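# Three arms swing a ringed ball across by ropes

## Task

Transfer the ball from the stand it starts on to the second stand, which sits in the gap between the benches beyond every gripper's reach. The ball rests on a ring lying on the first stand's collar, and ropes tie that ring to a metal block on each arm's bench; the ring must end up resting flat on the second stand's collar with the ball still on it. Tipping or jerking the ring makes the ball roll off. If the ball or the ring ever drops more than slightly below the collar of the lower stand, even briefly while hanging from the ropes, the task fails. Nothing may be knocked out of the work area or onto the floor. At the end every gripper must have released and every arm must be moved away, and the result has to stay in place with no robot holding it.

## Robot and tools

Setup. Three identical i2rt Big YAM arms, named arm1, arm2 and arm3, each with six joints, a two-finger gripper and a wrist camera. Feet in the scene frame (metres; heading in degrees measured counter-clockwise from +x): arm1 at x=-0.06 y=+1.40 z=+1.00 heading -89; arm2 at x=-1.12 y=-0.87 z=+1.00 heading +28; arm3 at x=+1.23 y=-0.68 z=+1.05 heading +152. The scene frame has its origin on the floor with +z up. The hand point is halfway between the fingertips; the hand's z axis runs along the fingers and its y axis is the opening direction. The hand can reach roughly 1.0 m from the joint1 axis. Two fixed room cameras exist: cam_low and cam_top. The plan is to pull the ropes (via the blocks on each bench) so the ring and ball travel to the unreachable stand without the ring tilting, jerking, or sagging too low.

execute_actions. Argument "actions" is a list holding either zero or one action. An action is an object keyed by arm name ("arm1", "arm2", "arm3"); each arm takes a "joints" object. Inside it, keys are joint names with absolute targets (not offsets): joint1_rad to joint6_rad in radians and gripper_m in metres. Any subset of joints and arms may be given; every listed motion starts at once and they may finish at different moments. Ranges and done-tolerances: joint1_rad -2.879..2.879 (±0.045), rotates the arm about its foot, positive is counter-clockwise viewed from above, 0 extends along the foot's heading; joint2_rad 0..3.141 (±0.14), shoulder, 0 has the upper arm pointing back roughly horizontally, increasing lifts it up then forward; joint3_rad 0..3.019 (±0.09), elbow, 0 is fully folded, increasing opens it; joint4_rad -1.692..1.57 (±0.055), hand pitch, positive tilts fingers up; joint5_rad -1.57..1.57 (±0.03), hand yaw, positive toward the arm's right; joint6_rad -2.094..2.094 (±0.035), hand roll, positive clockwise seen from behind; gripper_m 0..0.093 (±0.003), the fingertip gap; grip force tops out near 50 to 62 N per pad, lower on some grippers. With joints 1 and 6 at 0 and the hand level and forward, the wrist camera is above the hand looking at the fingertips. Joints move at different speeds, so the hand may sweep a wide arc between postures. Optional "cameras" lists which images to return (arm1_cam_wrist, arm2_cam_wrist, arm3_cam_wrist, cam_low, cam_top, or "all"); omitted or null means all, [] means none. An unknown key, camera name or out-of-range number rejects the entire call and nothing moves. An empty actions list just reports state and images.

Results. Each call returns robot states and images captured at the end; the "pictures" line gives the image order. joint_positions shows where joints are. joint_status tells how each commanded motion ended: reaching target; "off_target" (stopped short and may still be pushing); "contact_stop" or "time_out" (target dropped, holds where it stopped, except that a timed-out joint may keep a target at most 0.375, 0.375, 0.113, 0.225, 0.075, 0.3 rad away for joints 1 to 6 and keep pushing, moving there if freed); "not_followed" after a "joint command not followed" line (often with "cause:"), meaning a self/inter-arm collision check withheld that arm's joint targets, though a gripper target still runs; withheld targets may be retried on later actions. on_its_own lists what the call did not command; "held at" is a joint's current target, not its position. Joints left out of an action may still push toward older targets. To relax a push, command the joint's reported position. A load-bearing joint may sag. Tiny target changes may not move a joint.

wait takes "seconds" from 0 to 10 and commands nothing; it returns the same as an empty action. zoom_image takes "camera" and "region" [x0, y0, x1, y1] in pixels of that camera's latest full image, origin top-left, at most 504 by 504; e.g. {"camera": "arm1_cam_wrist", "region": [40, 30, 160, 120]}. finished_scene takes "scene" (1 or 2), ends the current scene irreversibly once the last command has been held, and reports success plus the next task.

Camera images: wrist cameras are 504x504 fisheye; cam_low and cam_top are 672x504 pinhole with radial distortion (fovy about 44.3 and 68.4 degrees).

Cautions. The arms do not halt on contact and can push very hard; a hard squeeze between two arms fails and ends the run, a hard collision may too. The inter-arm check may trigger late and ignores fingers, gripper bodies and wrist cameras. Objects touching robots do not count as contacts. Arms do not wait for one another. While you think, the robots keep holding the last command. Sustained loads heat motors: a MOTOR HOT warning appears from 85 °C, and at 100 °C that arm's motors and gripper go limp until cooled (OVER-TEMPERATURE FAULT; keys then show "limit_stop_at_motor_heat", so resend targets). Some heat persists into the next scene. Loose objects may occasionally be nudged by outside disturbances. Avoid drops, slips, slams and harsh pushes; move the ring smoothly and level, keep ball and ring high enough, and finish with grippers open and arms withdrawn.

Each tool is called after ">>>" as a command line: name --argument value for each argument, lists and objects as JSON in quotes; but a table of rows of numbers goes row by row, as --pt "numbers of a row", without its own name.

## Session

I'll start by looking at the current state of the scene.

>>> execute_actions --actions '[]'

Scene clock: 0.00 s.
arm1.joint_positions: joint1_rad=+0.793 joint2_rad=+0.276 joint3_rad=+1.510 joint4_rad=-1.208 joint5_rad=-0.146 joint6_rad=-0.605 gripper_m=+0.094
arm1.joint_status: not commanded
arm1.hand: x=-0.0195 y=+1.3818 z=+1.6625 quat_wxyz=(-0.591, -0.008, -0.695, +0.408) (m; scene frame)
arm2.joint_positions: joint1_rad=+0.244 joint2_rad=+0.335 joint3_rad=+1.660 joint4_rad=-1.269 joint5_rad=-0.261 joint6_rad=+0.291 gripper_m=+0.095
arm2.joint_status: not commanded
arm2.hand: x=-1.1297 y=-0.8219 z=+1.7028 quat_wxyz=(-0.585, +0.239, -0.646, -0.428) (m; scene frame)
arm3.joint_positions: joint1_rad=+0.332 joint2_rad=+0.337 joint3_rad=+1.592 joint4_rad=-1.300 joint5_rad=-0.122 joint6_rad=-0.522 gripper_m=+0.094
arm3.joint_status: not commanded
arm3.hand: x=+1.1846 y=-0.6818 z=+1.7249 quat_wxyz=(-0.188, +0.699, +0.166, -0.670) (m; scene frame)
pictures: arm1_cam_wrist, arm2_cam_wrist, arm3_cam_wrist, cam_low, cam_top
Images, in order (width x height): arm1_cam_wrist 504x504, arm2_cam_wrist 504x504, arm3_cam_wrist 504x504, cam_low 672x504, cam_top 672x504.

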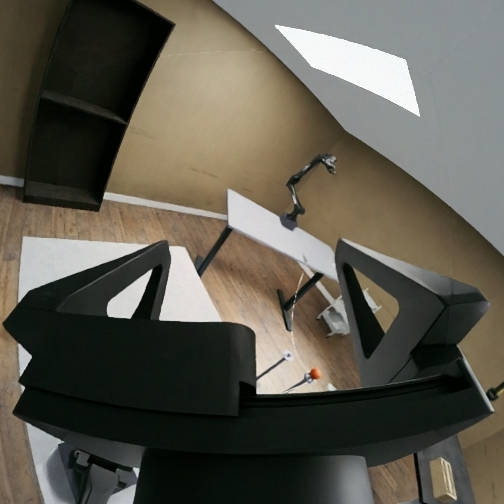

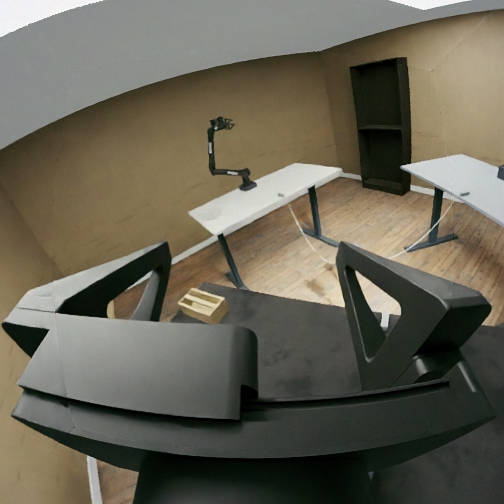

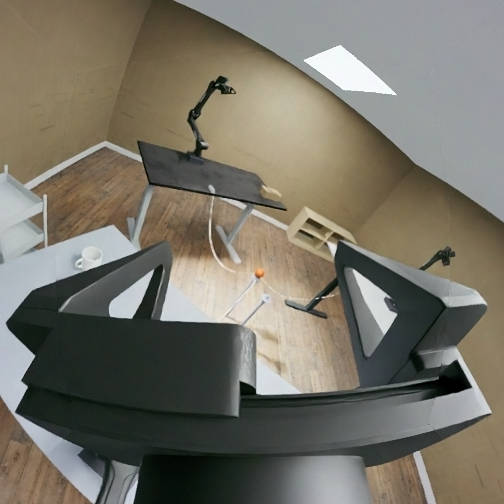

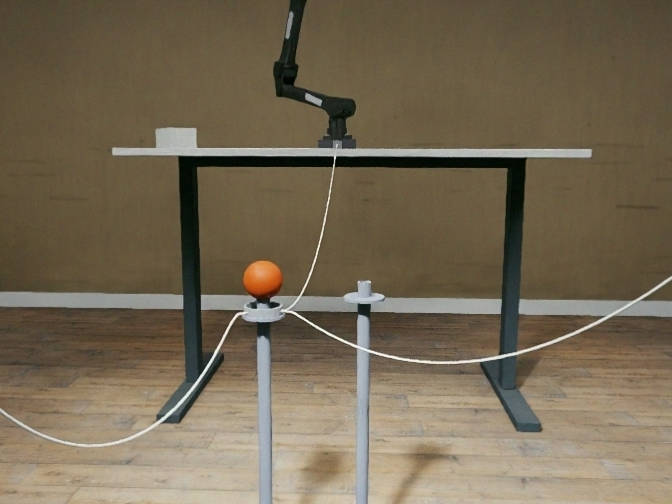

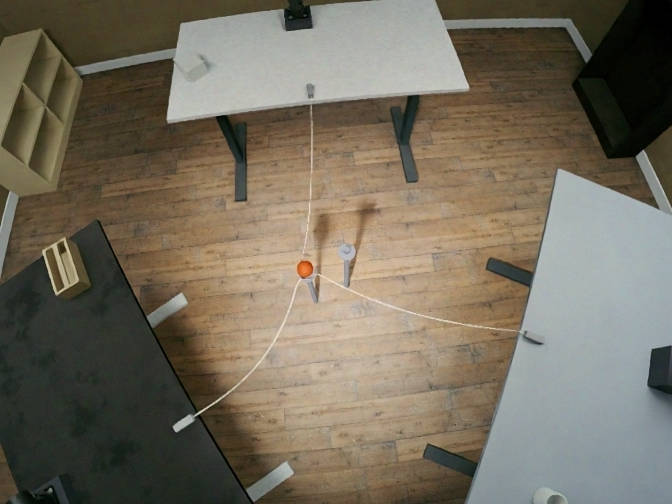

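>>> zoom_image --camera "cam_low" --region '[200, 230, 420, 360]'

>>> zoom_image --camera "cam_top" --region '[260, 200, 400, 320]'

>>> zoom_image --camera "cam_top" --region '[250, 0, 390, 130]'

>>> zoom_image --camera "cam_top" --region '[130, 370, 270, 480]'

>>> zoom_image --camera "cam_top" --region '[480, 290, 620, 400]'

Region (200, 230, 420, 360) of cam_low's 672x504 image, scaled by 2.291, with more detail than that image has; it fills the top 298 rows of this view, and the rest is white.

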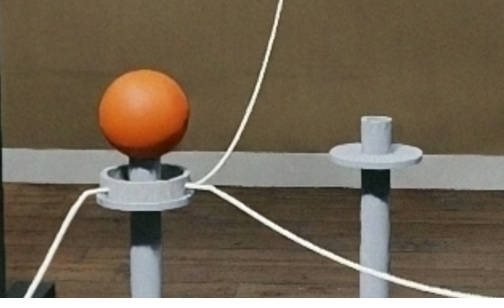

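Region (260, 200, 400, 320) of cam_top's 672x504 image, scaled by 3.600, with more detail than that image has; it fills the top 432 rows of this view, and the rest is white.

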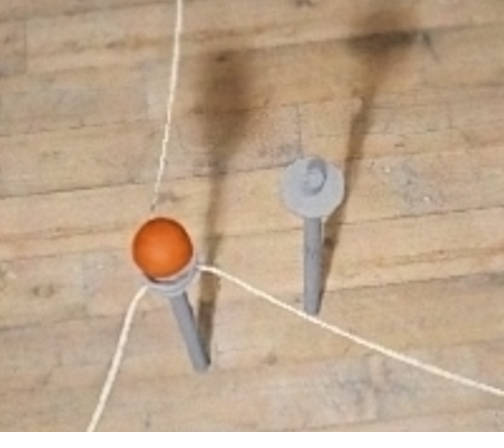

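Region (250, 0, 390, 130) of cam_top's 672x504 image, scaled by 3.600, with more detail than that image has; it fills the top 468 rows of this view, and the rest is white.

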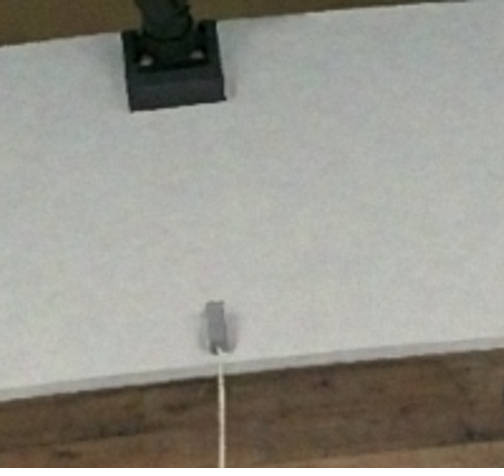

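Region (130, 370, 270, 480) of cam_top's 672x504 image, scaled by 3.600, with more detail than that image has; it fills the top 396 rows of this view, and the rest is white.

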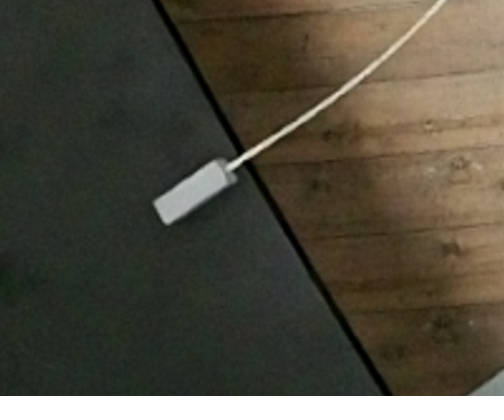

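Region (480, 290, 620, 400) of cam_top's 672x504 image, scaled by 3.600, with more detail than that image has; it fills the top 396 rows of this view, and the rest is white.

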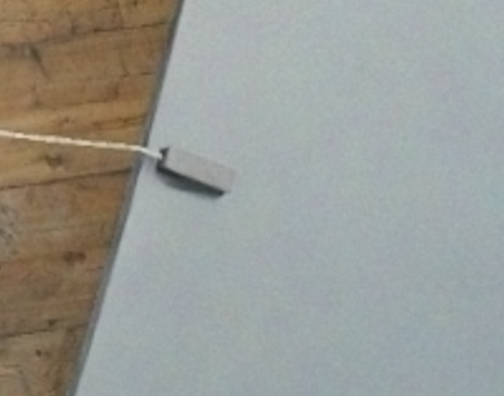

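>>> zoom_image --camera "cam_top" --region '[0, 404, 140, 504]'

>>> zoom_image --camera "cam_top" --region '[552, 300, 672, 420]'

>>> zoom_image --camera "cam_low" --region '[260, 80, 420, 190]'

Region (0, 404, 140, 504) of cam_top's 672x504 image, scaled by 3.600, with more detail than that image has; it fills the top 360 rows of this view, and the rest is white.

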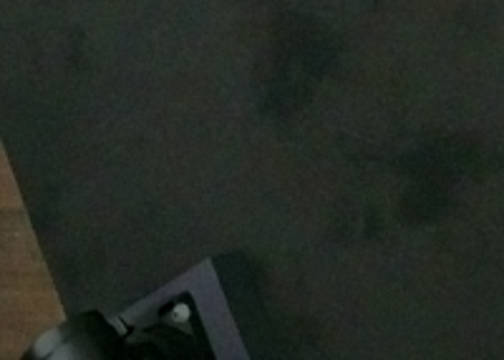

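Region (552, 300, 672, 420) of cam_top's 672x504 image, scaled by 4.200, with more detail than that image has.

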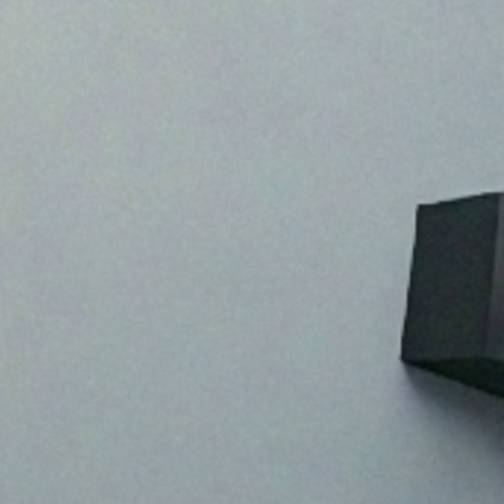

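Region (260, 80, 420, 190) of cam_low's 672x504 image, scaled by 3.150, with more detail than that image has; it fills the top 346 rows of this view, and the rest is white.

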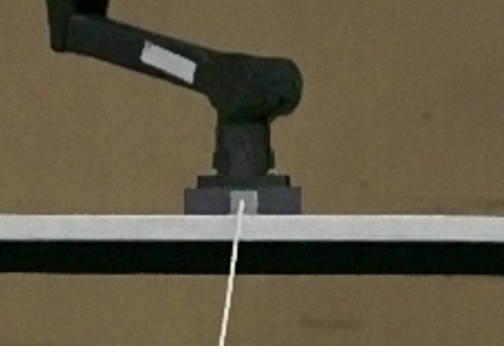

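>>> execute_actions --actions '[{"arm1":{"joints":{"joint1_rad":0.0,"joint2_rad":1.35,"joint3_rad":1.3,"joint4_rad":-1.3,"joint5_rad":0.0,"joint6_rad":0.0,"gripper_m":0.09}},"arm2":{"joints":{"joint1_rad":0.0,"joint2_rad":1.5,"joint3_rad":1.5,"joint4_rad":-1.4,"joint5_rad":0.0,"joint6_rad":0.0,"gripper_m":0.09}},"arm3":{"joints":{"joint1_rad":0.0,"joint2_rad":1.45,"joint3_rad":1.3,"joint4_rad":-1.2,"joint5_rad":0.0,"joint6_rad":0.0,"gripper_m":0.09}}}]'

Scene clock: 86.27 s.
arm1.joint_positions: joint1_rad=+0.003 joint2_rad=+1.355 joint3_rad=+1.287 joint4_rad=-1.286 joint5_rad=-0.002 joint6_rad=-0.009 gripper_m=+0.090
arm1.joint_status: all done
arm1.hand: x=-0.0554 y=+0.9587 z=+1.2415 quat_wxyz=(-0.080, -0.694, -0.713, +0.067) (m; scene frame)
arm2.joint_positions: joint1_rad=+0.003 joint2_rad=+1.502 joint3_rad=+1.505 joint4_rad=-1.392 joint5_rad=-0.004 joint6_rad=+0.007 gripper_m=+0.090
arm2.joint_status: all done
arm2.hand: x=-0.6827 y=-0.6402 z=+1.2700 quat_wxyz=(-0.086, +0.236, -0.968, -0.023) (m; scene frame)
arm3.joint_positions: joint1_rad=+0.009 joint2_rad=+1.448 joint3_rad=+1.287 joint4_rad=-1.209 joint5_rad=-0.002 joint6_rad=-0.010 gripper_m=+0.090
arm3.joint_status: all done
arm3.hand: x=+0.8167 y=-0.4553 z=+1.2678 quat_wxyz=(-0.017, +0.966, -0.235, -0.102) (m; scene frame)
pictures: arm1_cam_wrist, arm2_cam_wrist, arm3_cam_wrist, cam_low, cam_top
Images, in order (width x height): arm1_cam_wrist 504x504, arm2_cam_wrist 504x504, arm3_cam_wrist 504x504, cam_low 672x504, cam_top 672x504.

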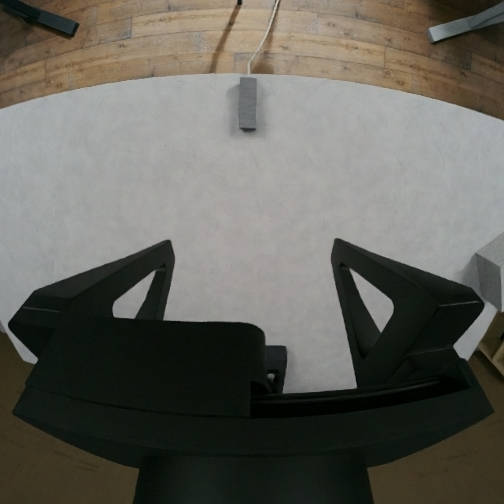

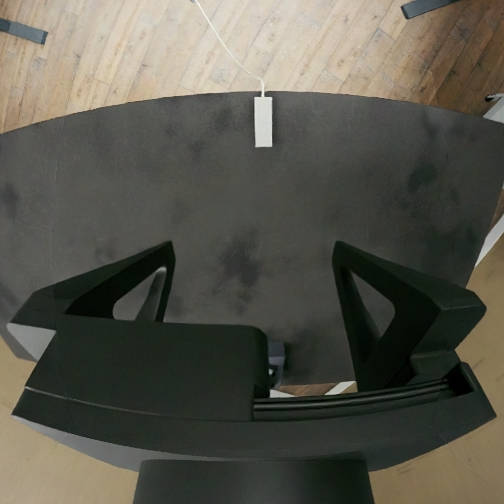

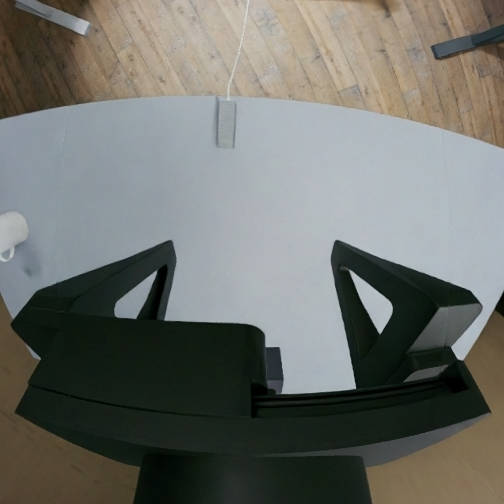

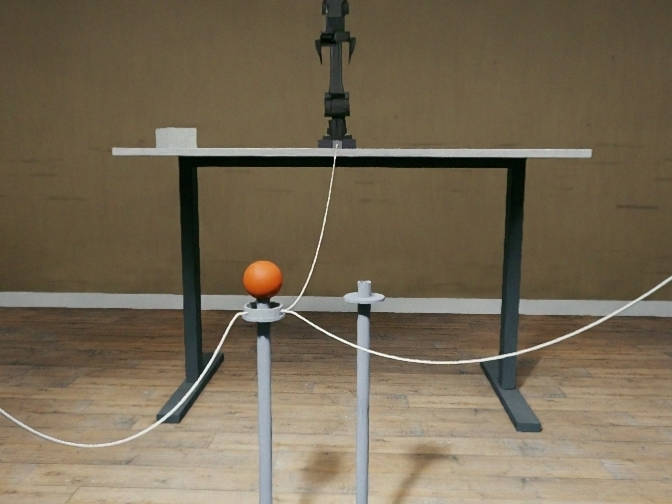

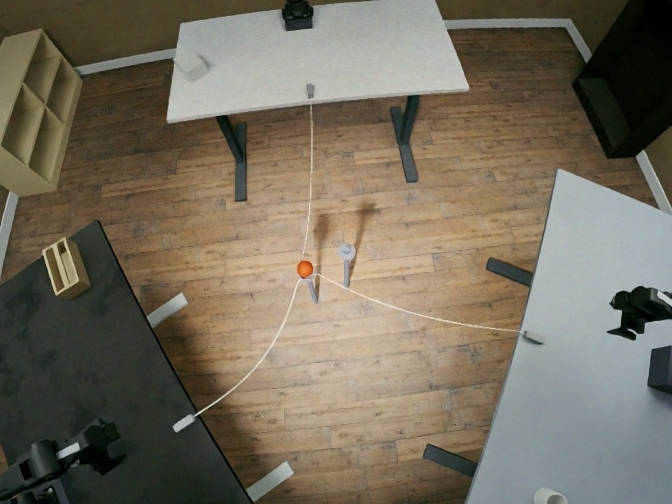

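>>> execute_actions --actions '[{"arm1":{"joints":{"joint4_rad":-0.6}},"arm2":{"joints":{"joint3_rad":2.0}},"arm3":{"joints":{"joint2_rad":0.95}}}]' --cameras '["cam_top"]'

Scene clock: 140.30 s.
arm1.joint_positions: joint1_rad=+0.003 joint2_rad=+1.355 joint3_rad=+1.287 joint4_rad=-0.627 joint5_rad=-0.002 joint6_rad=-0.009 gripper_m=+0.090
arm1.joint_status: all done
arm1.hand: x=-0.0540 y=+0.8220 z=+1.3230 quat_wxyz=(-0.304, -0.634, -0.649, +0.290) (m; scene frame)
arm2.joint_positions: joint1_rad=+0.003 joint2_rad=+1.486 joint3_rad=+1.962 joint4_rad=-1.398 joint5_rad=-0.004 joint6_rad=+0.007 gripper_m=+0.090
arm2.joint_status: all done
arm2.hand: x=-0.6329 y=-0.6136 z=+1.4905 quat_wxyz=(-0.307, +0.225, -0.921, -0.079) (m; scene frame)
arm3.joint_positions: joint1_rad=+0.009 joint2_rad=+0.947 joint3_rad=+1.287 joint4_rad=-1.209 joint5_rad=-0.002 joint6_rad=-0.009 gripper_m=+0.090
arm3.joint_status: all done
arm3.hand: x=+0.9027 y=-0.4972 z=+1.4718 quat_wxyz=(-0.077, +0.911, -0.224, -0.338) (m; scene frame)
pictures: cam_top
Images, in order (width x height): cam_top 672x504.

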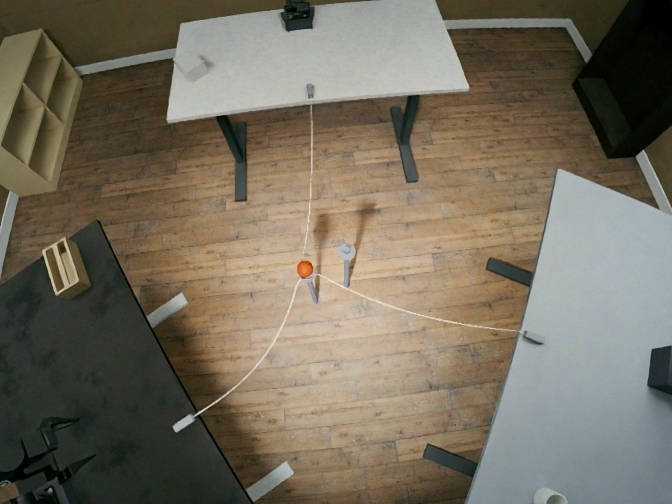

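>>> execute_actions --actions '[{"arm1":{"joints":{"joint1_rad":0.018,"joint2_rad":1.7185,"joint3_rad":1.139,"joint4_rad":-0.612}},"arm2":{"joints":{"joint1_rad":-0.024,"joint2_rad":1.74,"joint3_rad":1.194,"joint4_rad":-0.65}},"arm3":{"joints":{"joint1_rad":0.086,"joint2_rad":1.8245,"joint3_rad":1.09,"joint4_rad":-0.472}}}]'

Scene clock: 261.80 s.
arm1.joint_positions: joint1_rad=+0.003 joint2_rad=+1.739 joint3_rad=+1.113 joint4_rad=-0.624 joint5_rad=-0.002 joint6_rad=-0.009 gripper_m=+0.090
arm1.joint_status: all done
arm1.hand: x=-0.0504 y=+0.8626 z=+1.0267 quat_wxyz=(-0.116, -0.689, -0.708, +0.103) (m; scene frame)
arm2.joint_positions: joint1_rad=-0.022 joint2_rad=+1.734 joint3_rad=+1.209 joint4_rad=-0.661 joint5_rad=-0.004 joint6_rad=+0.007 gripper_m=+0.090
arm2.joint_status: all done
arm2.hand: x=-0.6029 y=-0.6145 z=+1.0717 quat_wxyz=(-0.184, +0.221, -0.957, -0.045) (m; scene frame)
arm3.joint_positions: joint1_rad=+0.081 joint2_rad=+1.824 joint3_rad=+1.082 joint4_rad=-0.486 joint5_rad=-0.001 joint6_rad=-0.008 gripper_m=+0.090
arm3.joint_status: all done
arm3.hand: x=+0.7278 y=-0.4568 z=+1.0472 quat_wxyz=(-0.029, +0.964, -0.199, -0.172) (m; scene frame)
pictures: arm1_cam_wrist, arm2_cam_wrist, arm3_cam_wrist, cam_low, cam_top
Images, in order (width x height): arm1_cam_wrist 504x504, arm2_cam_wrist 504x504, arm3_cam_wrist 504x504, cam_low 672x504, cam_top 672x504.

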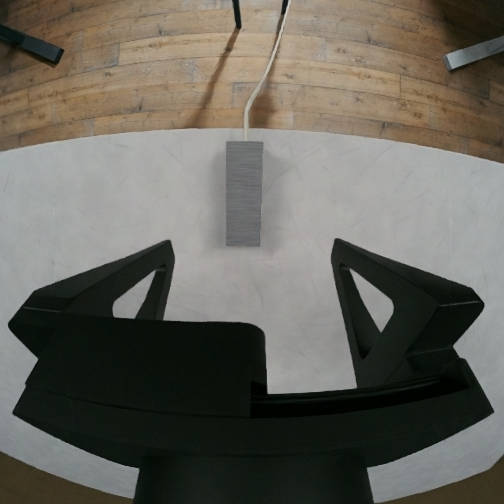

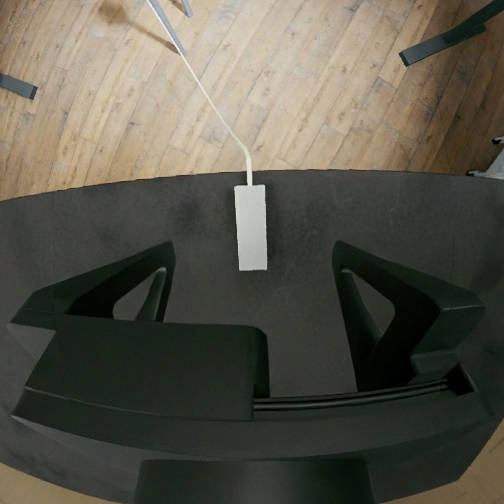

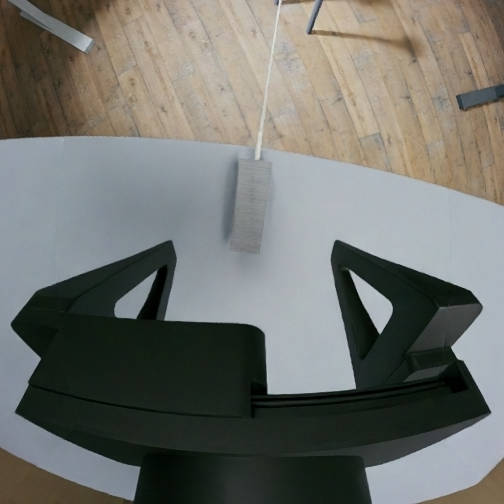

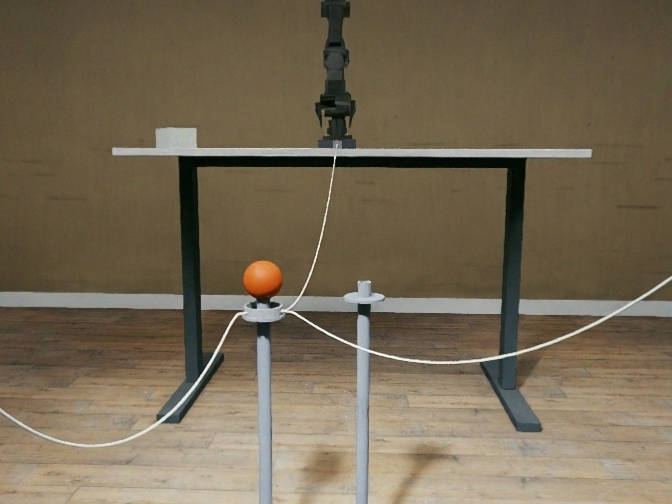

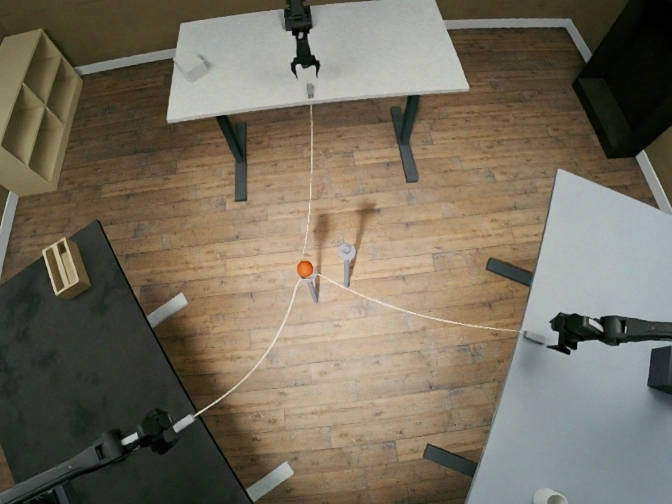

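>>> execute_actions --actions '[{"arm1":{"joints":{"joint1_rad":0.03,"joint2_rad":1.84,"joint4_rad":-0.455}},"arm2":{"joints":{"joint2_rad":1.86,"joint3_rad":1.128,"joint4_rad":-0.467,"joint6_rad":-0.03}},"arm3":{"joints":{"joint1_rad":0.09,"joint2_rad":1.985,"joint3_rad":1.095,"joint4_rad":-0.293,"joint6_rad":0.115}}}]'

Scene clock: 330.37 s.
arm1.joint_positions: joint1_rad=+0.017 joint2_rad=+1.849 joint3_rad=+1.113 joint4_rad=-0.476 joint5_rad=-0.002 joint6_rad=-0.009 gripper_m=+0.090
arm1.joint_status: all done
arm1.hand: x=-0.0418 y=+0.8418 z=+0.9805 quat_wxyz=(-0.131, -0.682, -0.710, +0.116) (m; scene frame)
arm2.joint_positions: joint1_rad=-0.022 joint2_rad=+1.862 joint3_rad=+1.132 joint4_rad=-0.478 joint5_rad=-0.004 joint6_rad=-0.023 gripper_m=+0.090
arm2.joint_status: all done
arm2.hand: x=-0.6085 y=-0.6174 z=+0.9868 quat_wxyz=(-0.174, +0.236, -0.955, -0.040) (m; scene frame)
arm3.joint_positions: joint1_rad=+0.081 joint2_rad=+1.995 joint3_rad=+1.082 joint4_rad=-0.307 joint5_rad=-0.001 joint6_rad=+0.106 gripper_m=+0.090
arm3.joint_status: all done
arm3.hand: x=+0.7167 y=-0.4531 z=+0.9712 quat_wxyz=(-0.020, +0.951, -0.253, -0.177) (m; scene frame)
pictures: arm1_cam_wrist, arm2_cam_wrist, arm3_cam_wrist, cam_low, cam_top
Images, in order (width x height): arm1_cam_wrist 504x504, arm2_cam_wrist 504x504, arm3_cam_wrist 504x504, cam_low 672x504, cam_top 672x504.

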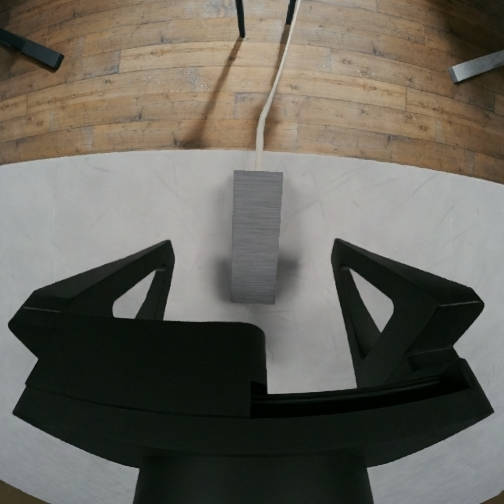

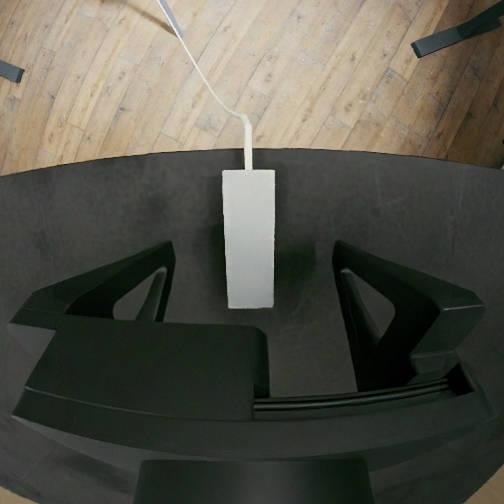

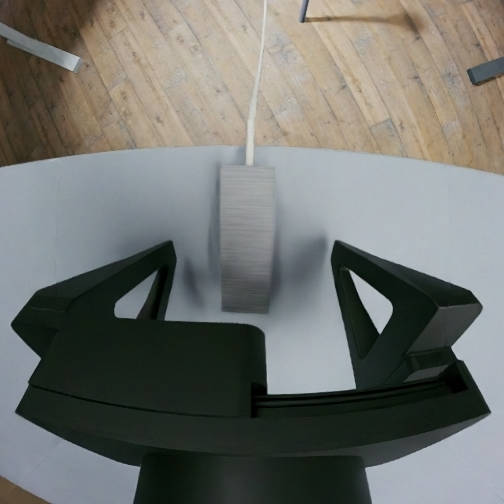

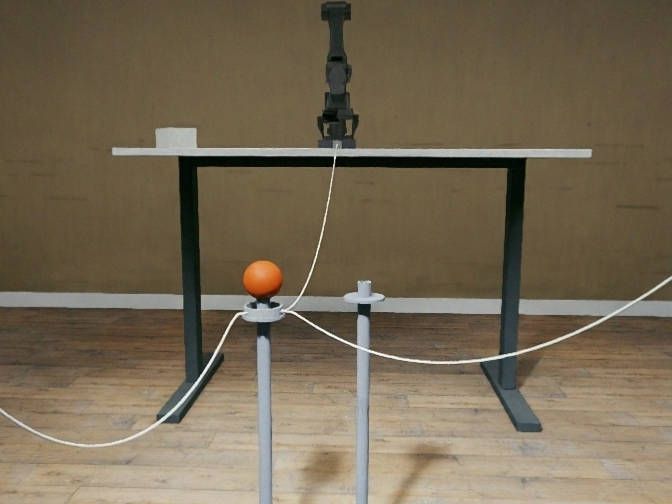

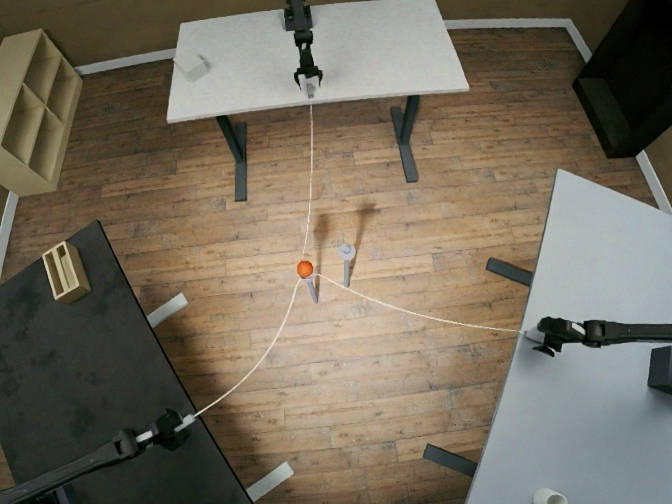

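>>> zoom_image --camera "cam_low" --region '[300, 100, 376, 165]'

>>> zoom_image --camera "arm1_cam_wrist" --region '[150, 140, 360, 330]'

Region (300, 100, 376, 165) of cam_low's 672x504 image, scaled by 6.632, with more detail than that image has; it fills the top 431 rows of this view, and the rest is white.

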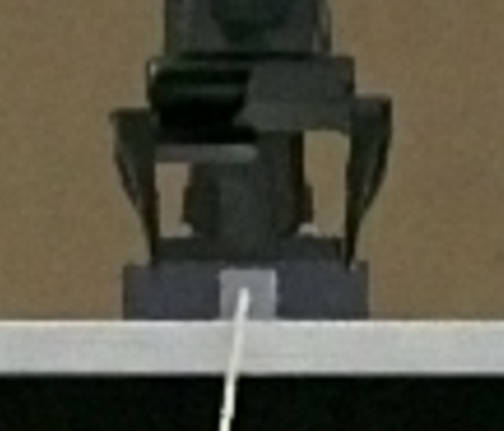

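Region (150, 140, 360, 330) of arm1_cam_wrist's 504x504 image, scaled by 2.400, with more detail than that image has; it fills the top 456 rows of this view, and the rest is white.

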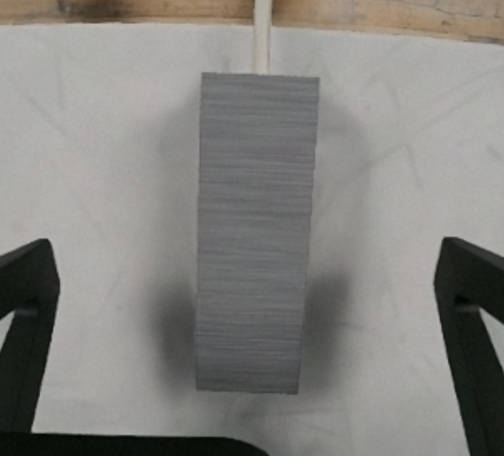

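>>> execute_actions --actions '[{"arm1":{"joints":{"joint2_rad":1.87}},"arm2":{"joints":{"joint2_rad":1.882}},"arm3":{"joints":{"joint2_rad":2.0}}}]' --cameras '["arm1_cam_wrist","arm2_cam_wrist","arm3_cam_wrist","cam_low"]'

Scene clock: 362.30 s.
arm1.joint_positions: joint1_rad=+0.017 joint2_rad=+1.858 joint3_rad=+1.113 joint4_rad=-0.476 joint5_rad=-0.002 joint6_rad=-0.009 gripper_m=+0.090
arm1.joint_status: all done
arm1.hand: x=-0.0417 y=+0.8431 z=+0.9758 quat_wxyz=(-0.127, -0.683, -0.710, +0.113) (m; scene frame)
arm2.joint_positions: joint1_rad=-0.022 joint2_rad=+1.862 joint3_rad=+1.132 joint4_rad=-0.478 joint5_rad=-0.004 joint6_rad=-0.023 gripper_m=+0.090
arm2.joint_status: all done
arm2.hand: x=-0.6085 y=-0.6174 z=+0.9868 quat_wxyz=(-0.174, +0.236, -0.955, -0.040) (m; scene frame)
arm3.joint_positions: joint1_rad=+0.081 joint2_rad=+1.995 joint3_rad=+1.082 joint4_rad=-0.307 joint5_rad=-0.001 joint6_rad=+0.106 gripper_m=+0.090
arm3.joint_status: all done
arm3.hand: x=+0.7167 y=-0.4531 z=+0.9712 quat_wxyz=(-0.020, +0.951, -0.253, -0.177) (m; scene frame)
pictures: arm1_cam_wrist, arm2_cam_wrist, arm3_cam_wrist, cam_low
Images, in order (width x height): arm1_cam_wrist 504x504, arm2_cam_wrist 504x504, arm3_cam_wrist 504x504, cam_low 672x504.

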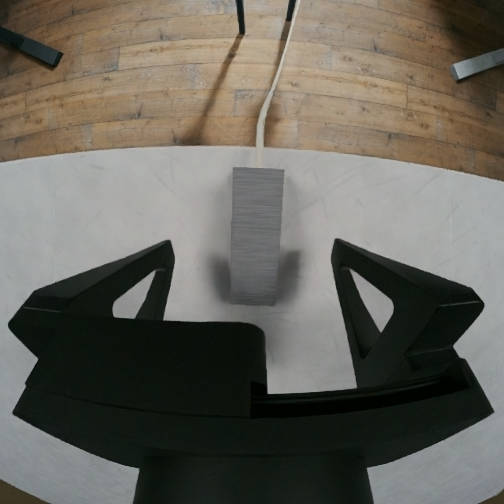

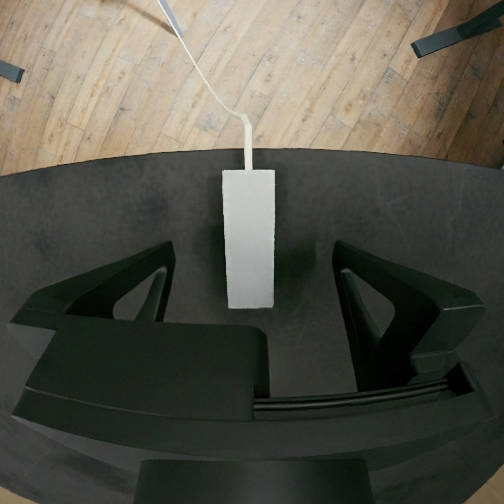

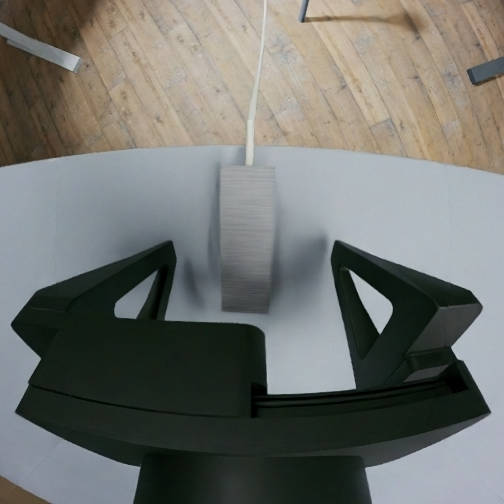

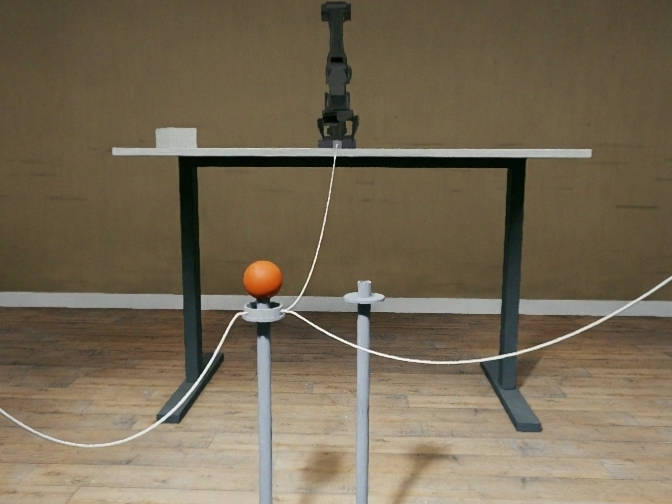

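>>> execute_actions --actions '[{"arm1":{"joints":{"joint2_rad":1.892}},"arm2":{"joints":{"joint2_rad":1.897}},"arm3":{"joints":{"joint2_rad":2.02}}}]' --cameras '["arm1_cam_wrist","arm2_cam_wrist","arm3_cam_wrist","cam_low"]'

Scene clock: 372.17 s.
arm1.joint_positions: joint1_rad=+0.017 joint2_rad=+1.884 joint3_rad=+1.113 joint4_rad=-0.476 joint5_rad=-0.002 joint6_rad=-0.009 gripper_m=+0.090
arm1.joint_status: all done
arm1.hand: x=-0.0417 y=+0.8472 z=+0.9619 quat_wxyz=(-0.118, -0.684, -0.712, +0.104) (m; scene frame)
arm2.joint_positions: joint1_rad=-0.022 joint2_rad=+1.878 joint3_rad=+1.132 joint4_rad=-0.478 joint5_rad=-0.004 joint6_rad=-0.023 gripper_m=+0.090
arm2.joint_status: all done
arm2.hand: x=-0.6105 y=-0.6184 z=+0.9783 quat_wxyz=(-0.167, +0.236, -0.957, -0.038) (m; scene frame)
arm3.joint_positions: joint1_rad=+0.081 joint2_rad=+1.999 joint3_rad=+1.082 joint4_rad=-0.307 joint5_rad=-0.001 joint6_rad=+0.106 gripper_m=+0.090
arm3.joint_status: all done
arm3.hand: x=+0.7174 y=-0.4535 z=+0.9691 quat_wxyz=(-0.020, +0.951, -0.253, -0.176) (m; scene frame)
pictures: arm1_cam_wrist, arm2_cam_wrist, arm3_cam_wrist, cam_low
Images, in order (width x height): arm1_cam_wrist 504x504, arm2_cam_wrist 504x504, arm3_cam_wrist 504x504, cam_low 672x504.

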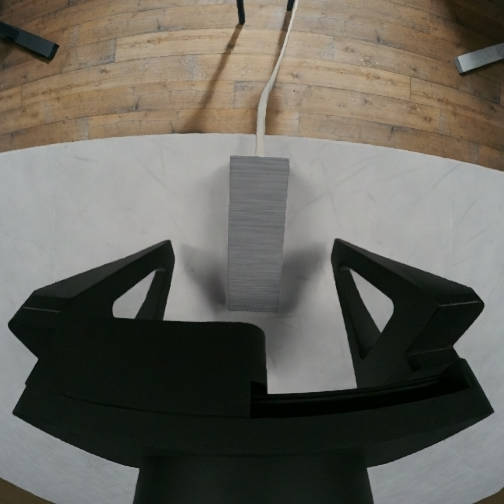

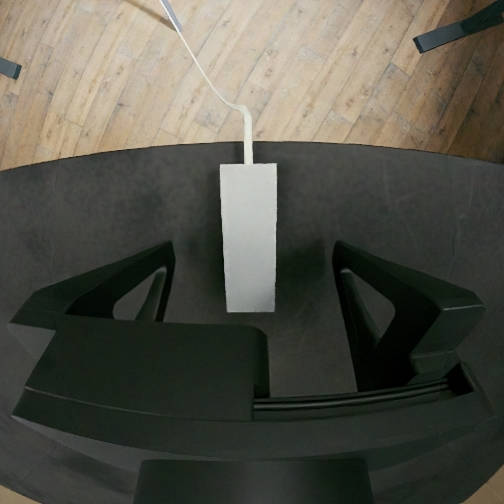

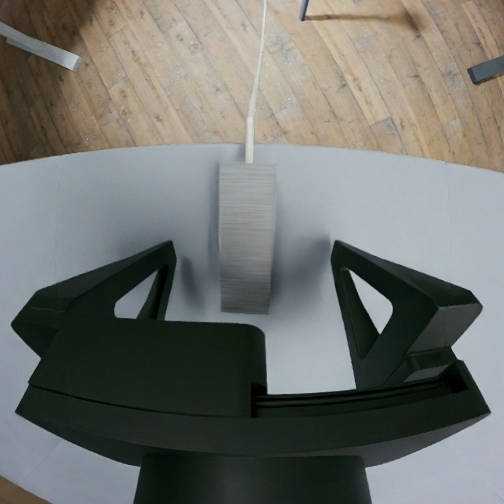

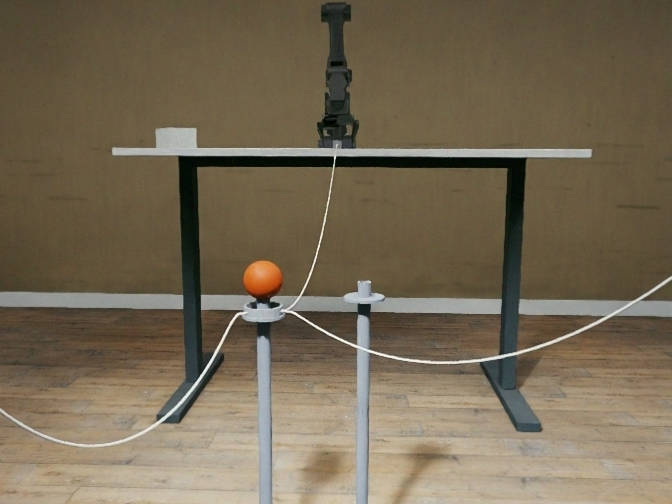

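>>> execute_actions --actions '[{"arm1":{"joints":{"joint2_rad":1.884,"gripper_m":0.015}},"arm2":{"joints":{"joint2_rad":1.878,"gripper_m":0.015}},"arm3":{"joints":{"joint2_rad":2.0,"gripper_m":0.015}}}]'

Scene clock: 380.77 s.
arm1.joint_positions: joint1_rad=+0.017 joint2_rad=+1.884 joint3_rad=+1.113 joint4_rad=-0.476 joint5_rad=-0.001 joint6_rad=-0.008 gripper_m=+0.025
arm1.joint_status: gripper_m off_target (ended at +0.025, target +0.015); the others done
arm1.hand: x=-0.0418 y=+0.8472 z=+0.9619 quat_wxyz=(-0.118, -0.685, -0.712, +0.104) (m; scene frame)
arm2.joint_positions: joint1_rad=-0.022 joint2_rad=+1.878 joint3_rad=+1.132 joint4_rad=-0.478 joint5_rad=-0.002 joint6_rad=-0.023 gripper_m=+0.025
arm2.joint_status: gripper_m off_target (ended at +0.025, target +0.015); the others done
arm2.hand: x=-0.6104 y=-0.6186 z=+0.9783 quat_wxyz=(-0.167, +0.236, -0.957, -0.038) (m; scene frame)
arm3.joint_positions: joint1_rad=+0.082 joint2_rad=+1.999 joint3_rad=+1.082 joint4_rad=-0.307 joint5_rad=+0.000 joint6_rad=+0.107 gripper_m=+0.025
arm3.joint_status: gripper_m off_target (ended at +0.025, target +0.015); the others done
arm3.hand: x=+0.7173 y=-0.4536 z=+0.9692 quat_wxyz=(-0.020, +0.951, -0.254, -0.176) (m; scene frame)
pictures: arm1_cam_wrist, arm2_cam_wrist, arm3_cam_wrist, cam_low, cam_top
Images, in order (width x height): arm1_cam_wrist 504x504, arm2_cam_wrist 504x504, arm3_cam_wrist 504x504, cam_low 672x504, cam_top 672x504.

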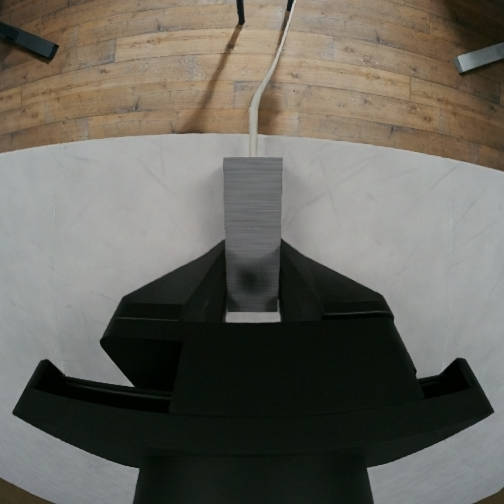

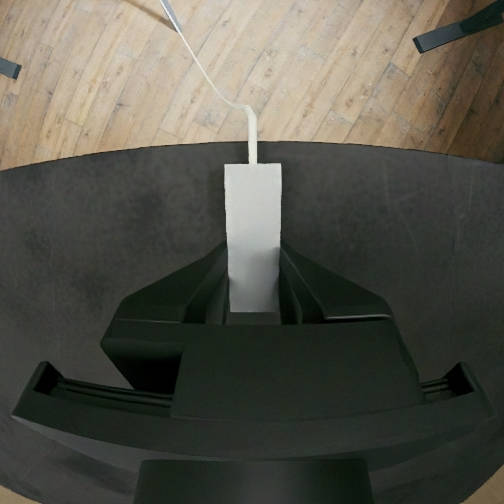

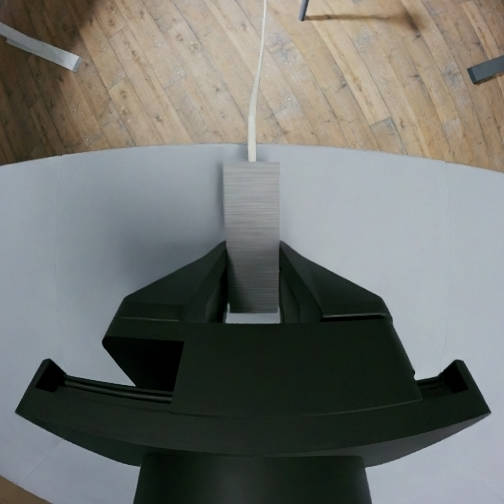

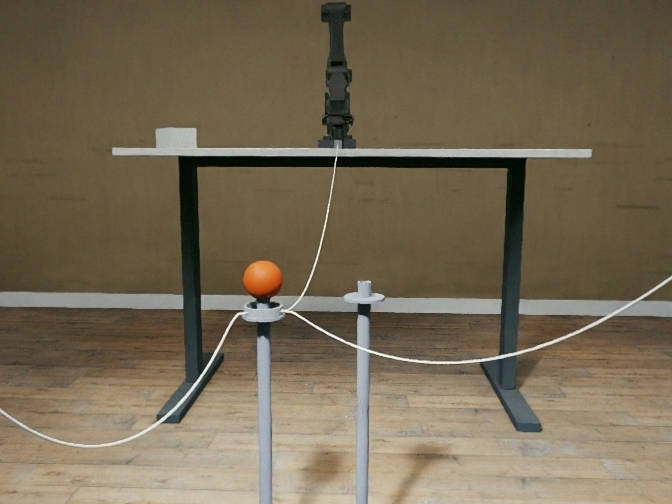

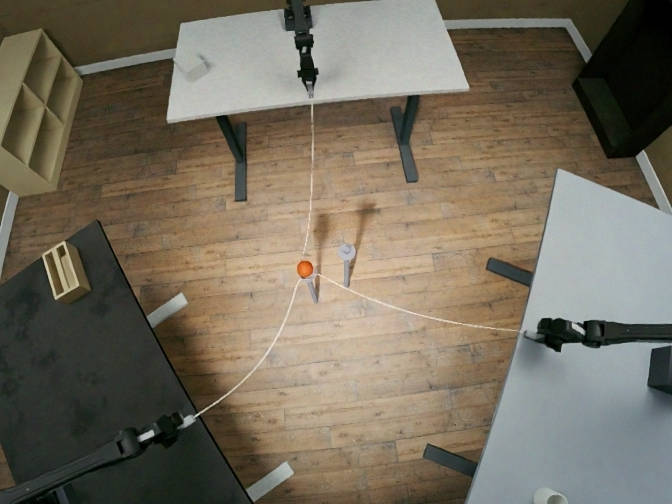

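>>> zoom_image --camera "cam_top" --region '[280, 60, 340, 120]'

>>> zoom_image --camera "cam_top" --region '[160, 390, 220, 450]'

>>> zoom_image --camera "cam_top" --region '[500, 305, 560, 365]'

>>> zoom_image --camera "cam_top" --region '[285, 235, 365, 315]'

Region (280, 60, 340, 120) of cam_top's 672x504 image, scaled by 8.400, with more detail than that image has.

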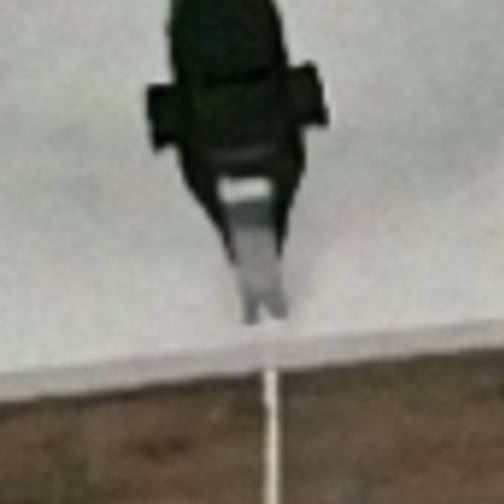

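Region (160, 390, 220, 450) of cam_top's 672x504 image, scaled by 8.400, with more detail than that image has.

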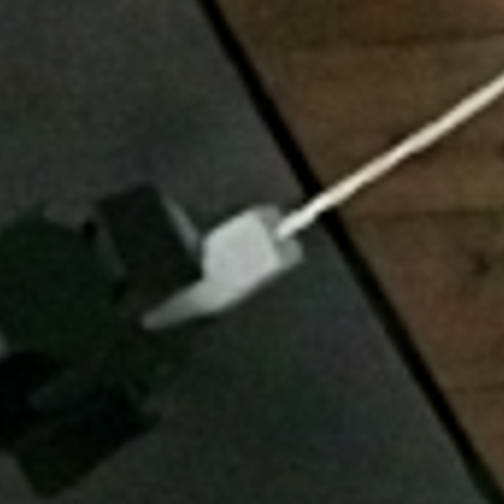

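Region (500, 305, 560, 365) of cam_top's 672x504 image, scaled by 8.400, with more detail than that image has.

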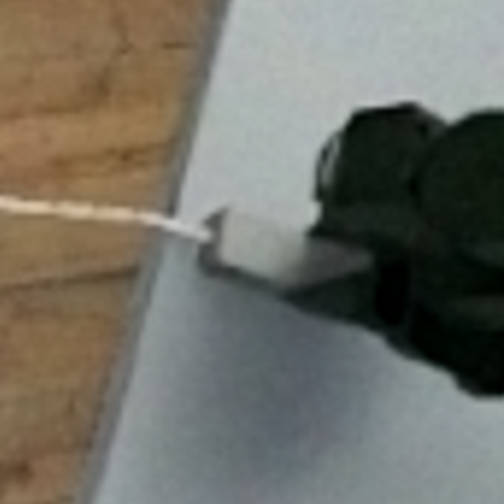

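Region (285, 235, 365, 315) of cam_top's 672x504 image, scaled by 6.300, with more detail than that image has.

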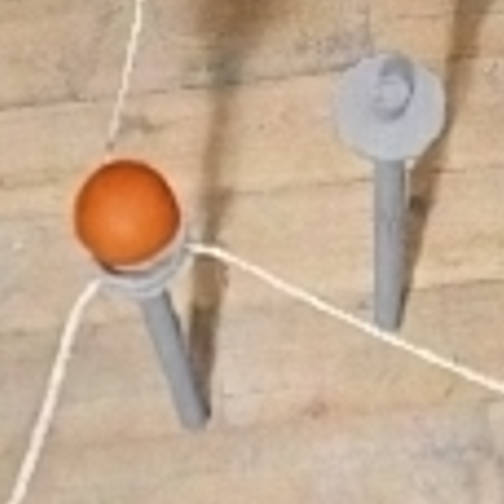

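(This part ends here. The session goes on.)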